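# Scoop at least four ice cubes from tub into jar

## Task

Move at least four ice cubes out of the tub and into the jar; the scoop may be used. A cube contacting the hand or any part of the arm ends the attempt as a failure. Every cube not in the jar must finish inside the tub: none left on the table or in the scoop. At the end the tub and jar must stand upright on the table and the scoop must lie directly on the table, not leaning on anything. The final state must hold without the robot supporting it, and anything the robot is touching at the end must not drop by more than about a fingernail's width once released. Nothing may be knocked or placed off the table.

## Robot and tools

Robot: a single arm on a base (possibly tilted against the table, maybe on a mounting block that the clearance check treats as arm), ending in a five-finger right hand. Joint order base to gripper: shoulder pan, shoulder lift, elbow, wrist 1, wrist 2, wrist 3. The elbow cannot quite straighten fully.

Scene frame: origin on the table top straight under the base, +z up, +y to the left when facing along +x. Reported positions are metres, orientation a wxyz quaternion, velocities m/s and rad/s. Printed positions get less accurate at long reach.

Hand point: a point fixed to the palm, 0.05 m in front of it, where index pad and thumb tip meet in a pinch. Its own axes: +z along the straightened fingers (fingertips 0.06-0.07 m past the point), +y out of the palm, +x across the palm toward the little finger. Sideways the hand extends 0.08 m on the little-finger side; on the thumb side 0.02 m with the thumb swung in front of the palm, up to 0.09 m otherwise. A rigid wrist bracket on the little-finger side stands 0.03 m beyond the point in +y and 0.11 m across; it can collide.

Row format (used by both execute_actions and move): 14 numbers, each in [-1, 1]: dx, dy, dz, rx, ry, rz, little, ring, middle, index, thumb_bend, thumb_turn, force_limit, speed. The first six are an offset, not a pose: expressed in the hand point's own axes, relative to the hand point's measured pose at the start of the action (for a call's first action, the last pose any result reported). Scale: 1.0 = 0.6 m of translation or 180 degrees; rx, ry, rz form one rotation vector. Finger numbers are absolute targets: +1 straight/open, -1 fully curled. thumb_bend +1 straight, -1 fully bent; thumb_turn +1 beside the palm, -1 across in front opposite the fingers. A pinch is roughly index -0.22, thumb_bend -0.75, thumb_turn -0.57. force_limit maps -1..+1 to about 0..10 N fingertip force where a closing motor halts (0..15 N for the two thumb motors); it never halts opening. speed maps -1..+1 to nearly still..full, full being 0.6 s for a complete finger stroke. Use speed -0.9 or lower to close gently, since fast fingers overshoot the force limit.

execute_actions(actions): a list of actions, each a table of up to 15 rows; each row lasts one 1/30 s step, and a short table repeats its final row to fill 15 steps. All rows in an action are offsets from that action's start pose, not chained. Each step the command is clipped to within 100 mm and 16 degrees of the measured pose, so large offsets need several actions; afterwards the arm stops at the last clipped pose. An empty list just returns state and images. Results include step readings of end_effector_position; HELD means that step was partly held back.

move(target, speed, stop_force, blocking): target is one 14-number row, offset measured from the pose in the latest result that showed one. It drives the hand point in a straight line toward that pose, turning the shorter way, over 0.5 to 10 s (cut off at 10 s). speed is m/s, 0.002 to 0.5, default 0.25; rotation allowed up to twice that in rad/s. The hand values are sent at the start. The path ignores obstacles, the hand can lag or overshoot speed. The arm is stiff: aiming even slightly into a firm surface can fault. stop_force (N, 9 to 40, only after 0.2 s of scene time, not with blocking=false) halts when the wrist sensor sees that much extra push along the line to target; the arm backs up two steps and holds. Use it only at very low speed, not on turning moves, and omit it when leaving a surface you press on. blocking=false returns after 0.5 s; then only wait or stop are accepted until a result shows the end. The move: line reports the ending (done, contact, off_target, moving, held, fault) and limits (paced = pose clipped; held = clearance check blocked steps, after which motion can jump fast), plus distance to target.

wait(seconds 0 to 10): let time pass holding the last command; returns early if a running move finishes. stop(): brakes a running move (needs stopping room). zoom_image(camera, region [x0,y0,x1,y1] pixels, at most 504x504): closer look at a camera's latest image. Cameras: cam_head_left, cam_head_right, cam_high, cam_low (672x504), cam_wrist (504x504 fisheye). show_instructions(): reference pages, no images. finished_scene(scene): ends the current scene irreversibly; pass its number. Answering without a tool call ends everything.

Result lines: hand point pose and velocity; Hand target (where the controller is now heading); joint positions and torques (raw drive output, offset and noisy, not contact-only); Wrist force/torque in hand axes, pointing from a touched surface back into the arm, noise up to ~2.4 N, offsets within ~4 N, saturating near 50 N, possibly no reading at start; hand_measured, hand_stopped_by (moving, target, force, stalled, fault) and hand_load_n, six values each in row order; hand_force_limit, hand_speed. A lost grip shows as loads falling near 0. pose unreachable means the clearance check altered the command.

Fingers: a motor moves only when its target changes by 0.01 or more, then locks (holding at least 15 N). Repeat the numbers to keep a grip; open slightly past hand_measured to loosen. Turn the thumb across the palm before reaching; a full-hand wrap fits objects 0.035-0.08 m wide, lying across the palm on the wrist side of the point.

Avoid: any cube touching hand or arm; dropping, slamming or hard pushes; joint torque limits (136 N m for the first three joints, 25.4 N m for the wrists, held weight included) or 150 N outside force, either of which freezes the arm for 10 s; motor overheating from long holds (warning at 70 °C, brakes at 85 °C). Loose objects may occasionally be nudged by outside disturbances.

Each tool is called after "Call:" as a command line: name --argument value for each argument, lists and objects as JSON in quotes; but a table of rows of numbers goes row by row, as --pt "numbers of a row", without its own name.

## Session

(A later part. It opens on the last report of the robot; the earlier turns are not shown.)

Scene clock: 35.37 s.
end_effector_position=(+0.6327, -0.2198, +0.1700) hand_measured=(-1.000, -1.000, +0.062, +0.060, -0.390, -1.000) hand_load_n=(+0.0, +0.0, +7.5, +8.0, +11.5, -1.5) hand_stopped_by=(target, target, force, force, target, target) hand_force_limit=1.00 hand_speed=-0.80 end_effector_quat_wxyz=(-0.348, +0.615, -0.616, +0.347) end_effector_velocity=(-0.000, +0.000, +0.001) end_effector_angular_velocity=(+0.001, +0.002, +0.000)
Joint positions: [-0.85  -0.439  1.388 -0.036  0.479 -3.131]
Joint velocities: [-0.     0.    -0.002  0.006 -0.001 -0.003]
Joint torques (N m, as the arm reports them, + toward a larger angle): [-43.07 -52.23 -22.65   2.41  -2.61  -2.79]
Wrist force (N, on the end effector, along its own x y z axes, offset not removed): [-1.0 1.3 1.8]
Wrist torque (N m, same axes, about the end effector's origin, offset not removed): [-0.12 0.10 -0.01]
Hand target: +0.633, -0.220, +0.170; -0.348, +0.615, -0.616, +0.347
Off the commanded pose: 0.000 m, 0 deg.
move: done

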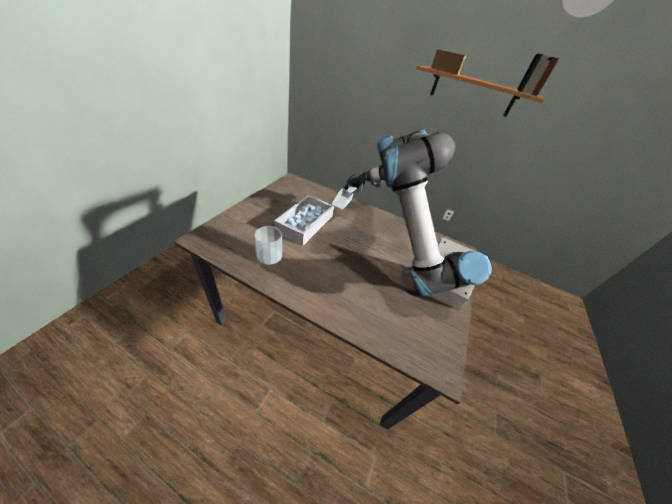

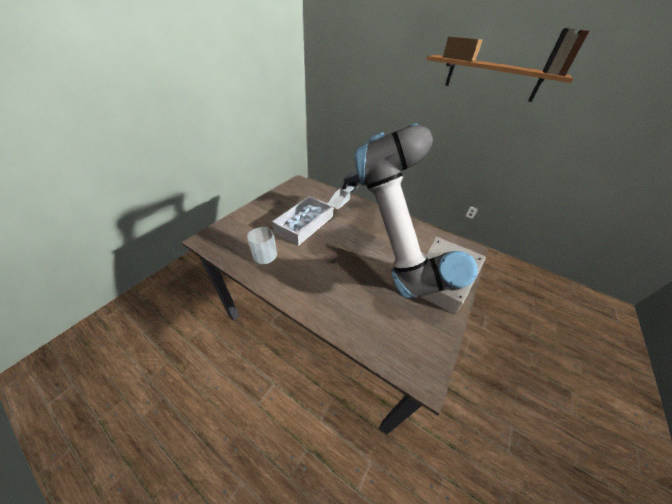

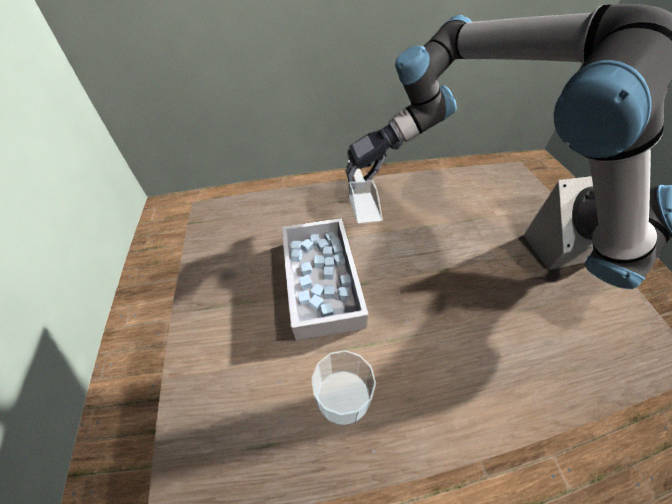

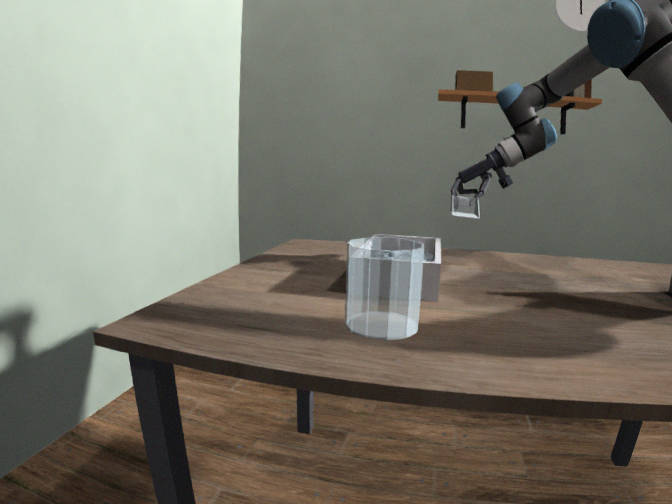

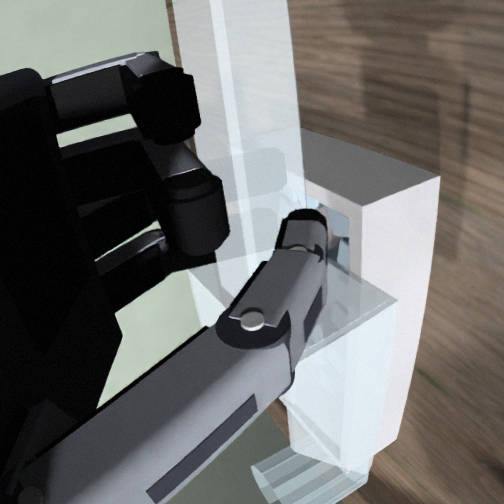

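Call:
move --target '[-0.033,-0.113,0.189,0,0.08,-0.133,-1,-1,-0.85,-0.85,-0.4,-1,1,-0.8]' --speed 0.1

Call:
move --target '[-0.075,0.03,0.018,0,0,0,-1,-1,-0.85,-0.85,-0.4,-1,1,-0.8]' --speed 0.04

Call:
zoom_image --camera "cam_high" --region '[250,180,430,350]'

Scene clock: 49.20 s.
end_effector_position=(+0.7649, -0.1997, +0.1696) hand_measured=(-1.000, -1.000, +0.048, +0.044, -0.386, -1.000) hand_load_n=(+0.0, +0.0, +10.0, +11.0, +16.5, -1.5) hand_stopped_by=(target, target, force, force, target, target) hand_force_limit=1.00 hand_speed=-0.80 end_effector_quat_wxyz=(-0.190, +0.681, -0.514, +0.485) end_effector_velocity=(+0.001, +0.000, -0.001) end_effector_angular_velocity=(-0.005, +0.001, -0.001)
Joint positions: [-0.591 -0.494  1.188 -0.023  0.914 -3.246]
Joint velocities: [ 0.003  0.001 -0.003  0.002  0.005 -0.003]
Joint torques (N m, as the arm reports them, + toward a larger angle): [-33.84 -24.84 -22.08   1.54   3.    -2.89]
Wrist force (N, on the end effector, along its own x y z axes, offset not removed): [3.0 5.1 1.8]
Wrist torque (N m, same axes, about the end effector's origin, offset not removed): [0.64 -0.46 0.27]
Hand target: +0.765, -0.200, +0.170; -0.190, +0.681, -0.514, +0.486
Off the commanded pose: 0.000 m, 0 deg.
move: done

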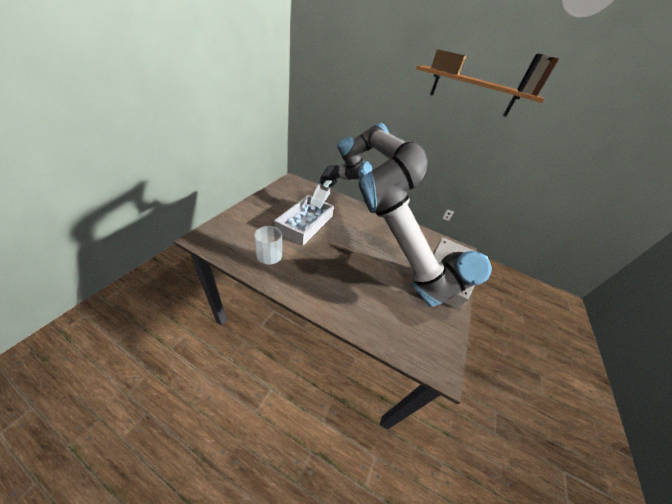

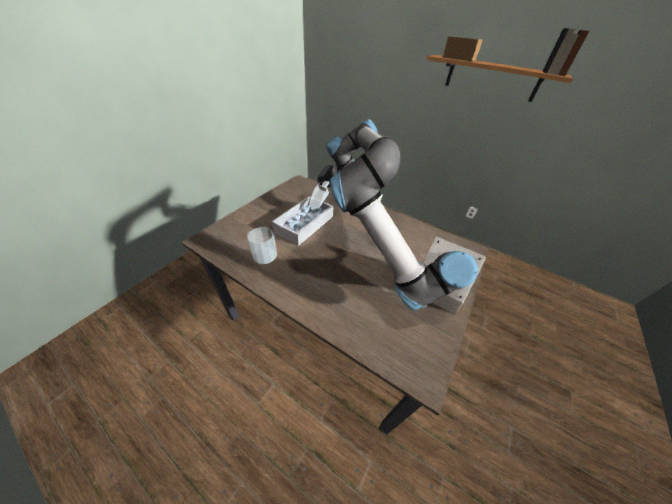

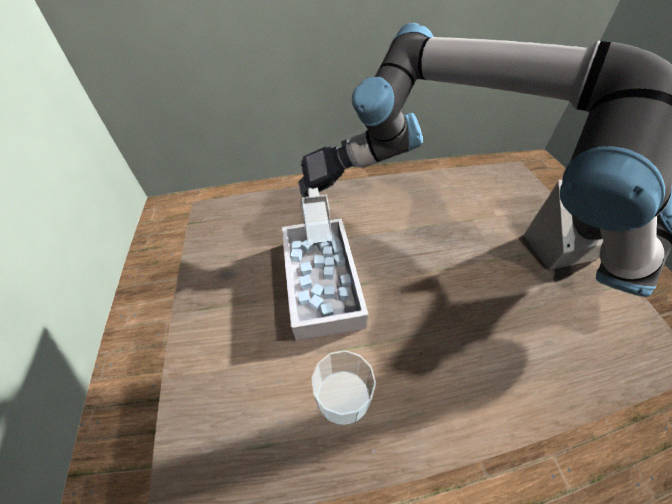

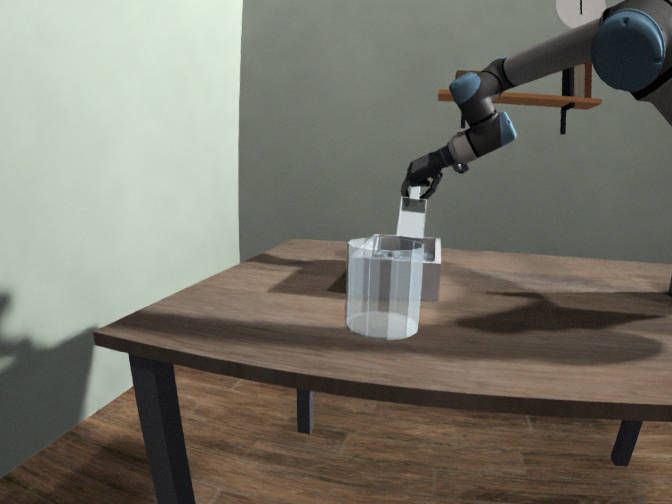

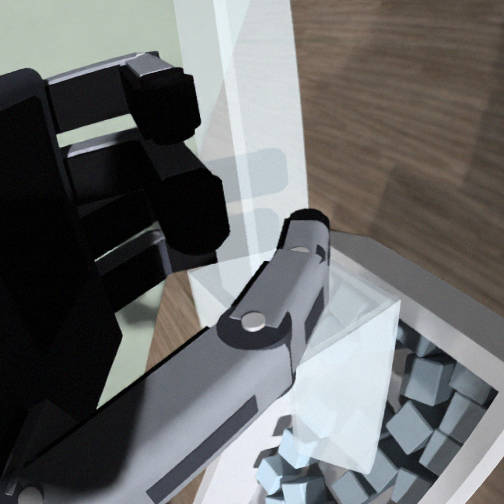

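Scene clock: 50.77 s.
end_effector_position=(+0.7648, -0.1697, +0.1302) hand_measured=(-1.000, -1.000, +0.048, +0.044, -0.386, -1.000) hand_load_n=(+0.0, +0.0, +10.0, +11.0, +16.5, -1.5) hand_stopped_by=(target, target, force, force, target, target) hand_force_limit=1.00 hand_speed=-0.80 end_effector_quat_wxyz=(-0.190, +0.681, -0.514, +0.485) end_effector_velocity=(-0.000, +0.000, -0.001) end_effector_angular_velocity=(-0.001, +0.000, -0.001)
Joint positions: [-0.522 -0.523  1.27  -0.106  0.968 -3.194]
Joint velocities: [ 0.002 -0.001  0.003 -0.002  0.003  0.001]
Joint torques (N m, as the arm reports them, + toward a larger angle): [-35.56 -52.15  -7.14  -2.63   2.95   2.74]
Wrist force (N, on the end effector, along its own x y z axes, offset not removed): [-0.6 0.2 2.2]
Wrist torque (N m, same axes, about the end effector's origin, offset not removed): [-0.24 0.05 -0.05]
Hand target: +0.765, -0.170, +0.130; -0.190, +0.681, -0.514, +0.485
Off the commanded pose: 0.000 m, 0 deg.
move: done

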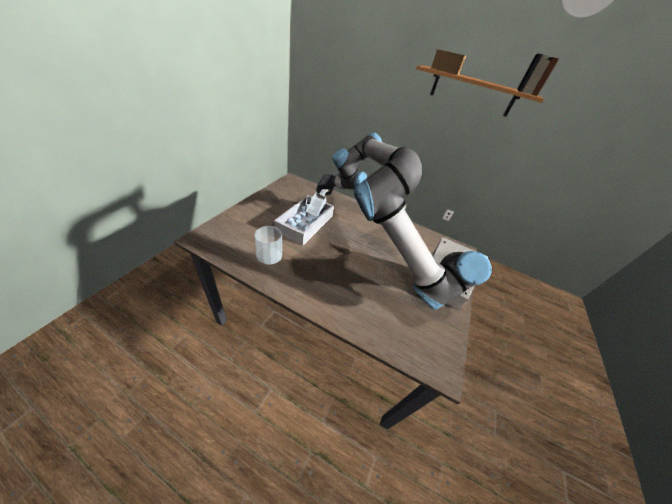

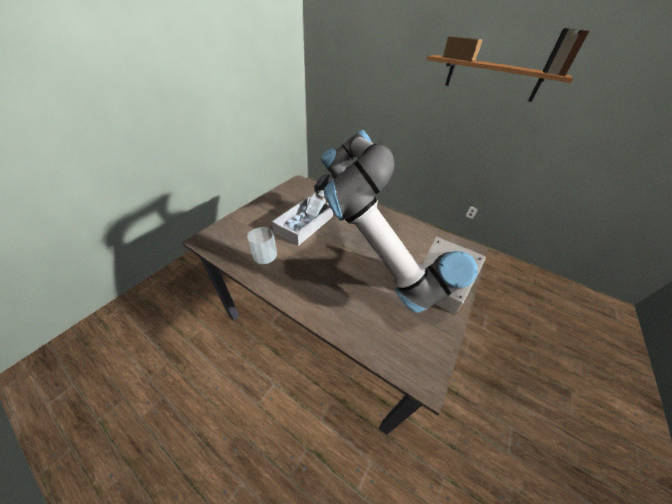

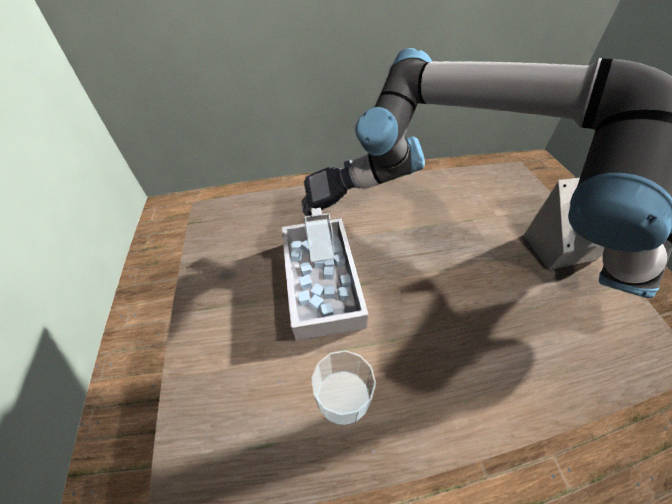

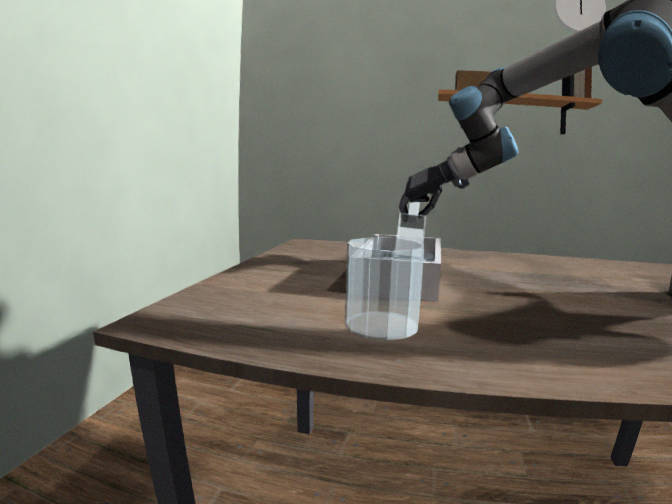

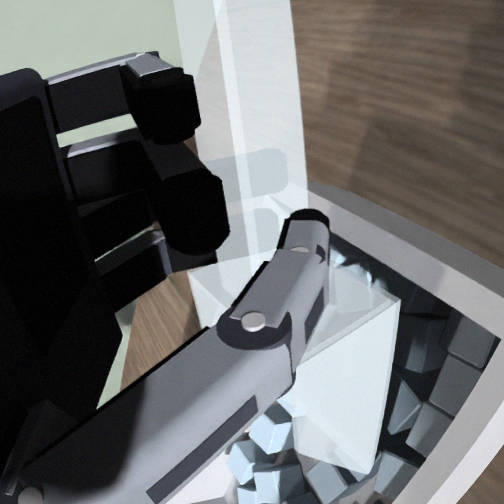

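Region (250, 180, 430, 350) of cam_high's 672x504 image, scaled by 2.800, with more detail than that image has.

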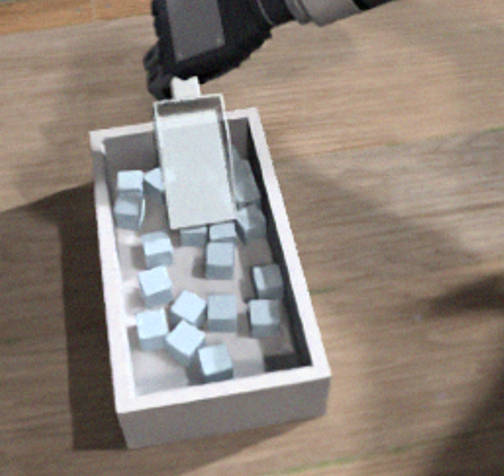

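Call:
move --target '[-0.052,-0.034,0.003,0,0,0,-1,-1,-0.85,-0.85,-0.4,-1,1,-0.8]' --speed 0.04

Call:
move --target '[-0.038,0.031,0.019,0,0,0,-1,-1,-0.85,-0.85,-0.4,-1,1,-0.8]' --speed 0.015

Call:
zoom_image --camera "cam_high" --region '[250,180,430,350]'

Scene clock: 62.03 s.
end_effector_position=(+0.7769, -0.1344, +0.1303) hand_measured=(-1.000, -1.000, +0.048, +0.044, -0.386, -1.000) hand_load_n=(+0.0, +0.0, +10.0, +11.0, +16.5, -1.5) hand_stopped_by=(target, target, force, force, target, target) hand_force_limit=1.00 hand_speed=-0.80 end_effector_quat_wxyz=(-0.190, +0.681, -0.514, +0.485) end_effector_velocity=(-0.000, -0.000, +0.001) end_effector_angular_velocity=(-0.000, -0.000, -0.001)
Joint positions: [-0.476 -0.56   1.264 -0.081  1.006 -3.161]
Joint velocities: [-0.    -0.    -0.     0.001  0.001  0.   ]
Joint torques (N m, as the arm reports them, + toward a larger angle): [-34.68 -52.08 -21.35   1.64   3.22   2.63]
Wrist force (N, on the end effector, along its own x y z axes, offset not removed): [-0.9 3.8 0.2]
Wrist torque (N m, same axes, about the end effector's origin, offset not removed): [0.44 0.07 0.11]
Hand target: +0.777, -0.134, +0.130; -0.190, +0.681, -0.514, +0.485
Off the commanded pose: 0.000 m, 0 deg.
move: done

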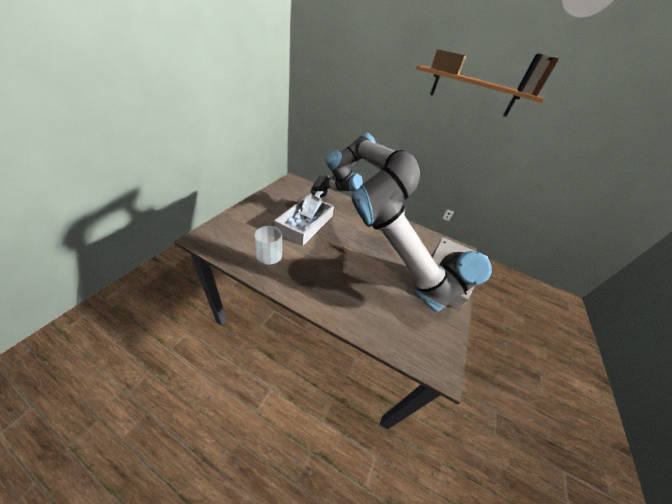

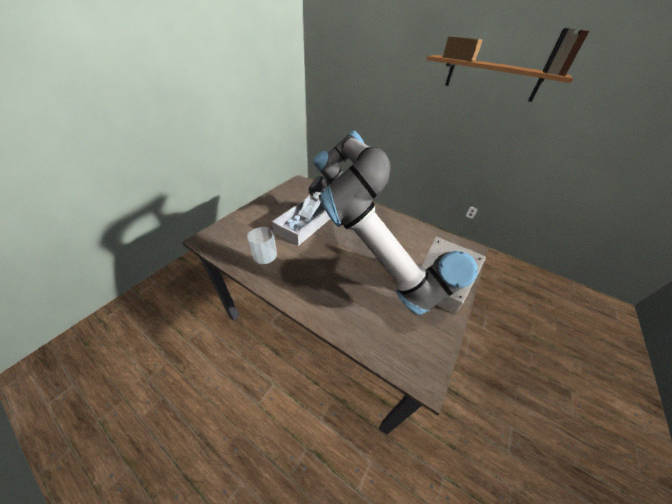

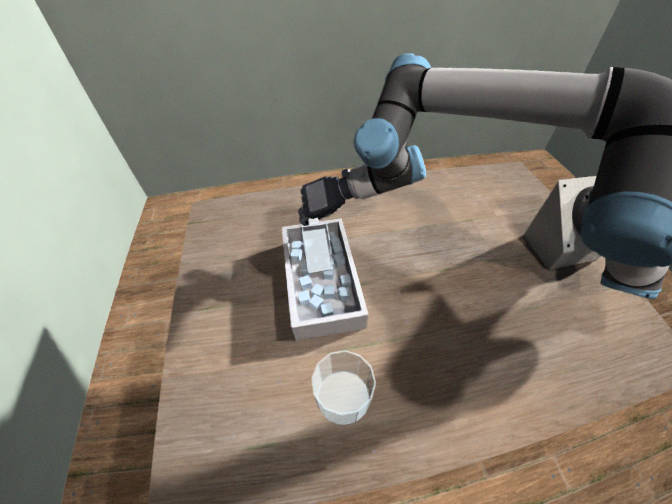

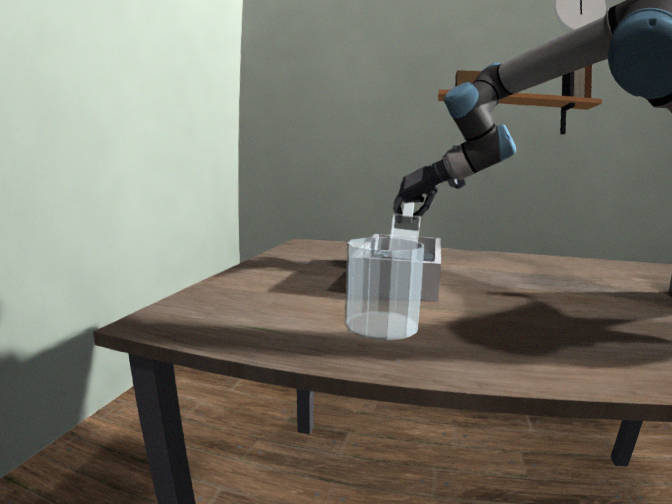

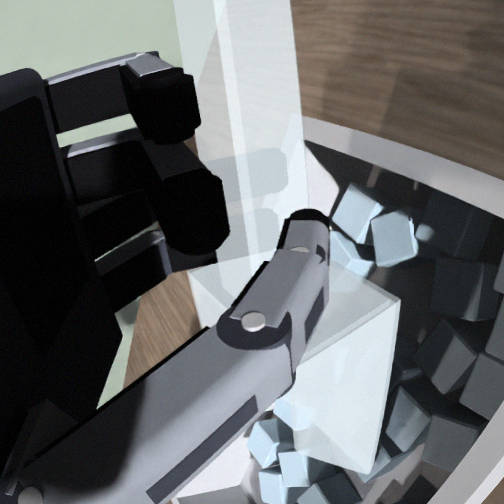

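Scene clock: 64.37 s.
end_effector_position=(+0.7771, -0.1244, +0.1005) hand_measured=(-1.000, -1.000, +0.048, +0.044, -0.386, -1.000) hand_load_n=(+0.0, +0.0, +10.5, +7.5, +15.0, +0.5) hand_stopped_by=(target, target, force, force, target, target) hand_force_limit=1.00 hand_speed=-0.80 end_effector_quat_wxyz=(-0.190, +0.681, -0.514, +0.485) end_effector_velocity=(+0.000, +0.001, -0.002) end_effector_angular_velocity=(-0.001, +0.001, +0.002)
Joint positions: [-0.434 -0.553  1.294 -0.133  1.04  -3.132]
Joint velocities: [ 0.003  0.001 -0.    -0.003  0.001 -0.   ]
Joint torques (N m, as the arm reports them, + toward a larger angle): [-36.25 -23.87  -5.24  -2.34   3.44   2.63]
Wrist force (N, on the end effector, along its own x y z axes, offset not removed): [0.0 2.3 2.9]
Wrist torque (N m, same axes, about the end effector's origin, offset not removed): [0.10 -0.12 -0.02]
Hand target: +0.777, -0.124, +0.100; -0.190, +0.681, -0.514, +0.485
Off the commanded pose: 0.000 m, 0 deg.
move: done

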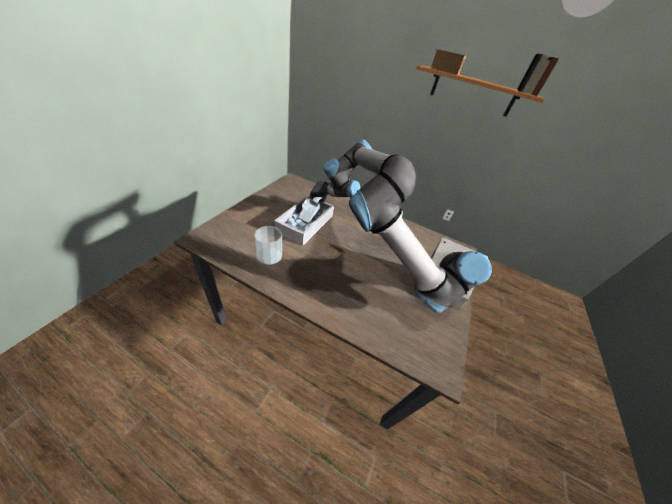

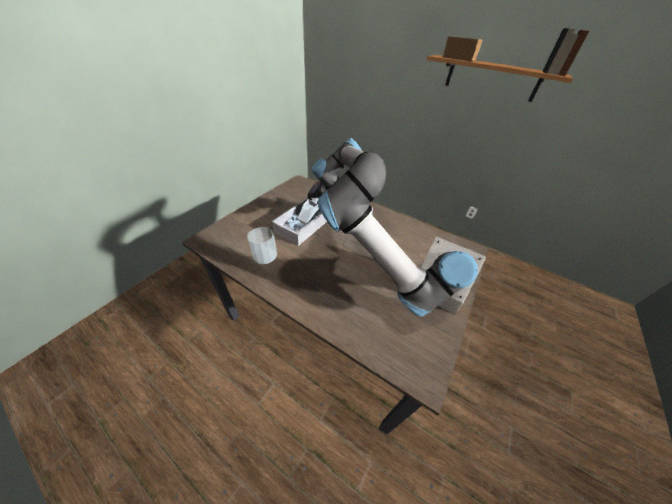

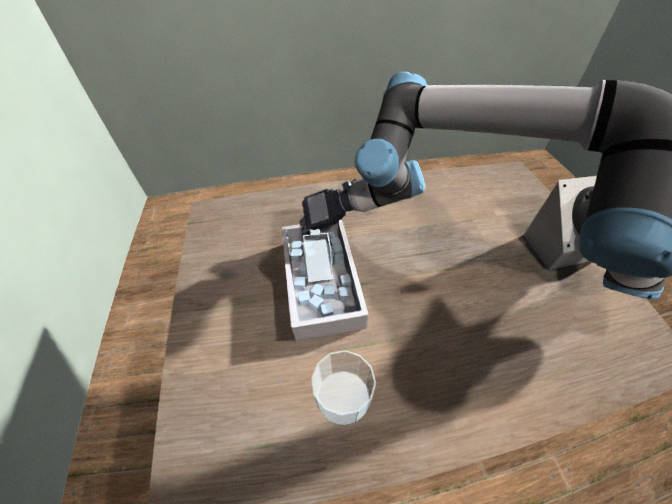

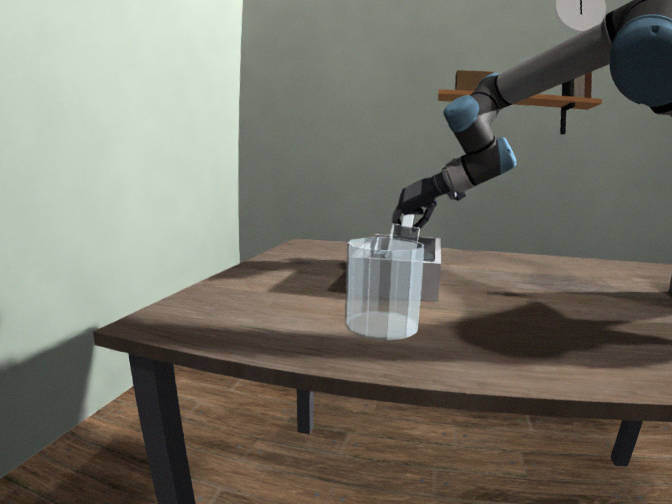

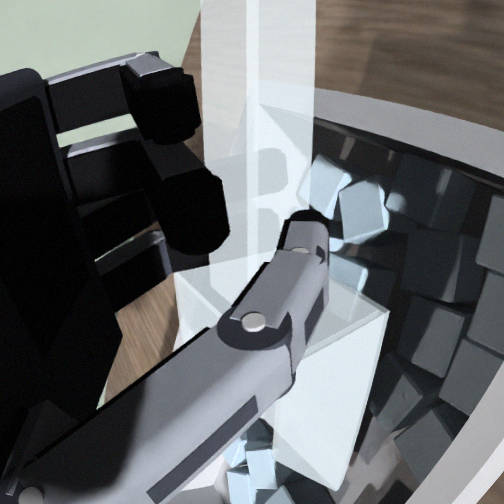

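Region (250, 180, 430, 350) of cam_high's 672x504 image, scaled by 2.800, with more detail than that image has.

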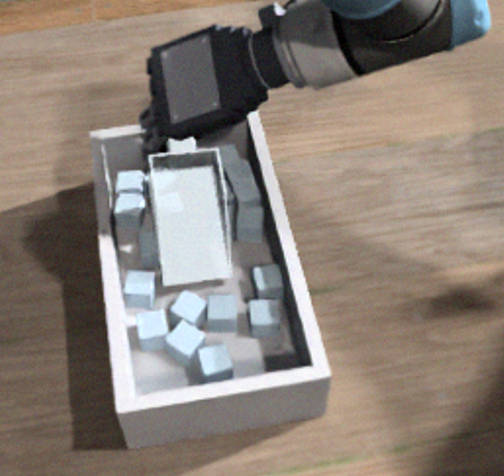

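Call:
move --target '[-0.142,-0.045,-0.027,0,0,0,-1,-1,-0.85,-0.85,-0.4,-1,1,-0.8]' --speed 0.03

Call:
zoom_image --camera "cam_high" --region '[250,180,430,350]'

Scene clock: 73.93 s.
end_effector_position=(+0.7772, -0.0343, +0.0887) hand_measured=(-1.000, -1.000, +0.048, +0.044, -0.386, -1.000) hand_load_n=(+0.0, +0.0, +11.0, +8.0, +14.0, -1.5) hand_stopped_by=(target, target, force, force, target, target) hand_force_limit=1.00 hand_speed=-0.80 end_effector_quat_wxyz=(-0.190, +0.681, -0.514, +0.485) end_effector_velocity=(-0.000, +0.002, -0.000) end_effector_angular_velocity=(-0.000, -0.000, +0.001)
Joint positions: [-0.32  -0.671  1.357 -0.111  1.134 -3.061]
Joint velocities: [ 0.002 -0.003  0.001  0.     0.001  0.001]
Joint torques (N m, as the arm reports them, + toward a larger angle): [-28.13 -49.15  -5.48   2.19   1.65   3.04]
Wrist force (N, on the end effector, along its own x y z axes, offset not removed): [5.5 3.3 2.4]
Wrist torque (N m, same axes, about the end effector's origin, offset not removed): [0.16 -0.03 -0.04]
Hand target: +0.777, -0.034, +0.089; -0.190, +0.681, -0.514, +0.485
Off the commanded pose: 0.000 m, 0 deg.
move: done

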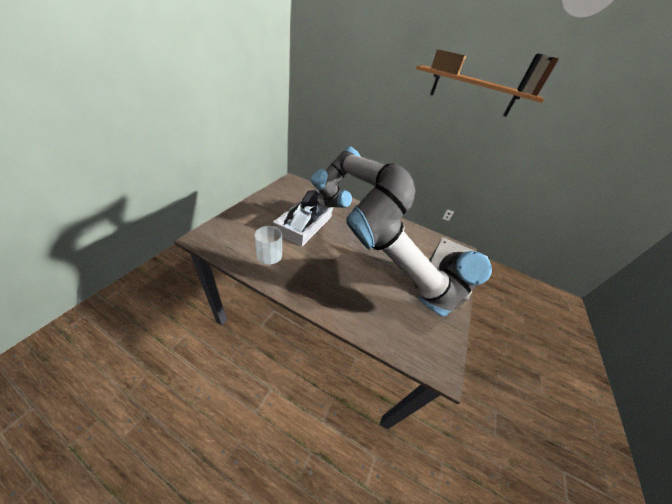

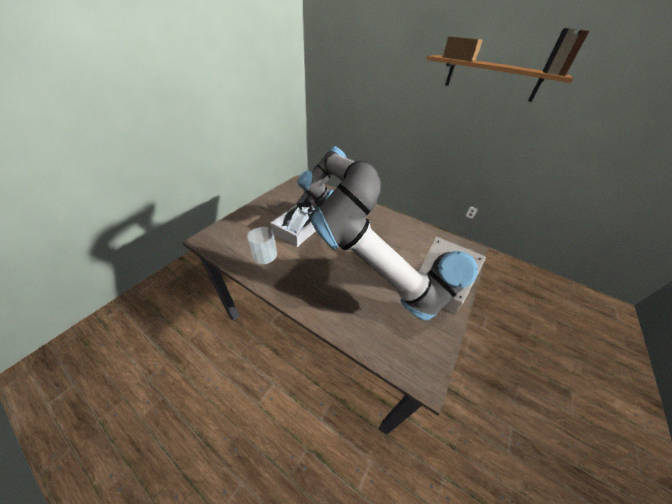

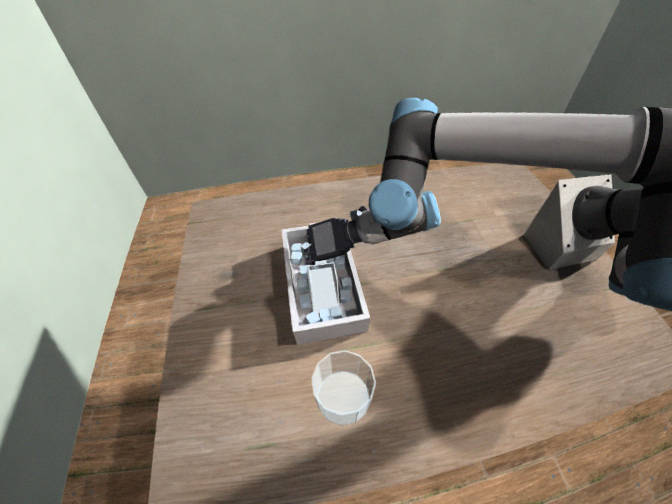

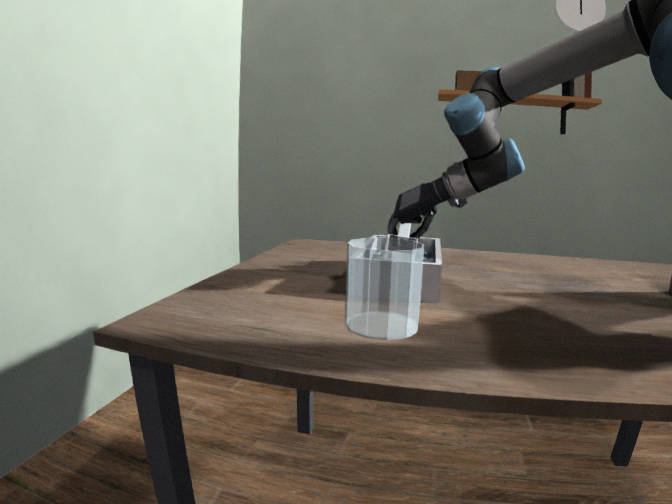

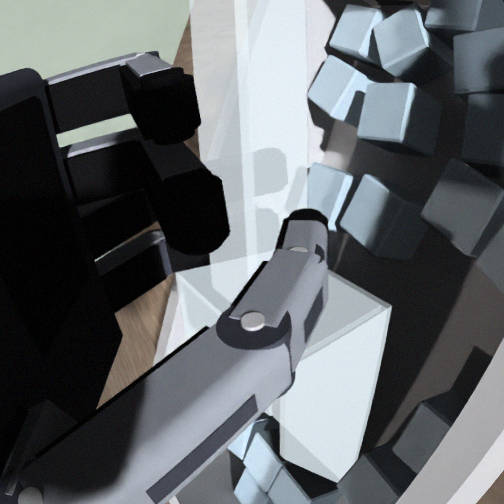

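Region (250, 180, 430, 350) of cam_high's 672x504 image, scaled by 2.800, with more detail than that image has.

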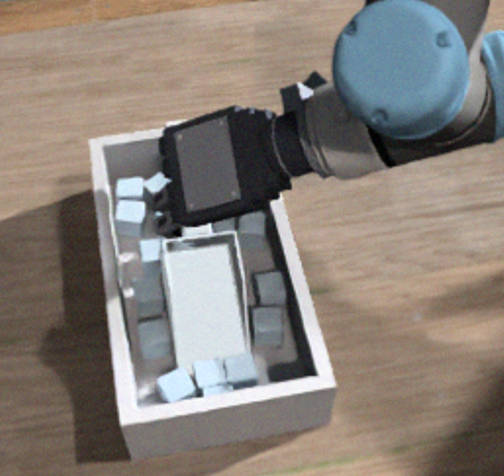

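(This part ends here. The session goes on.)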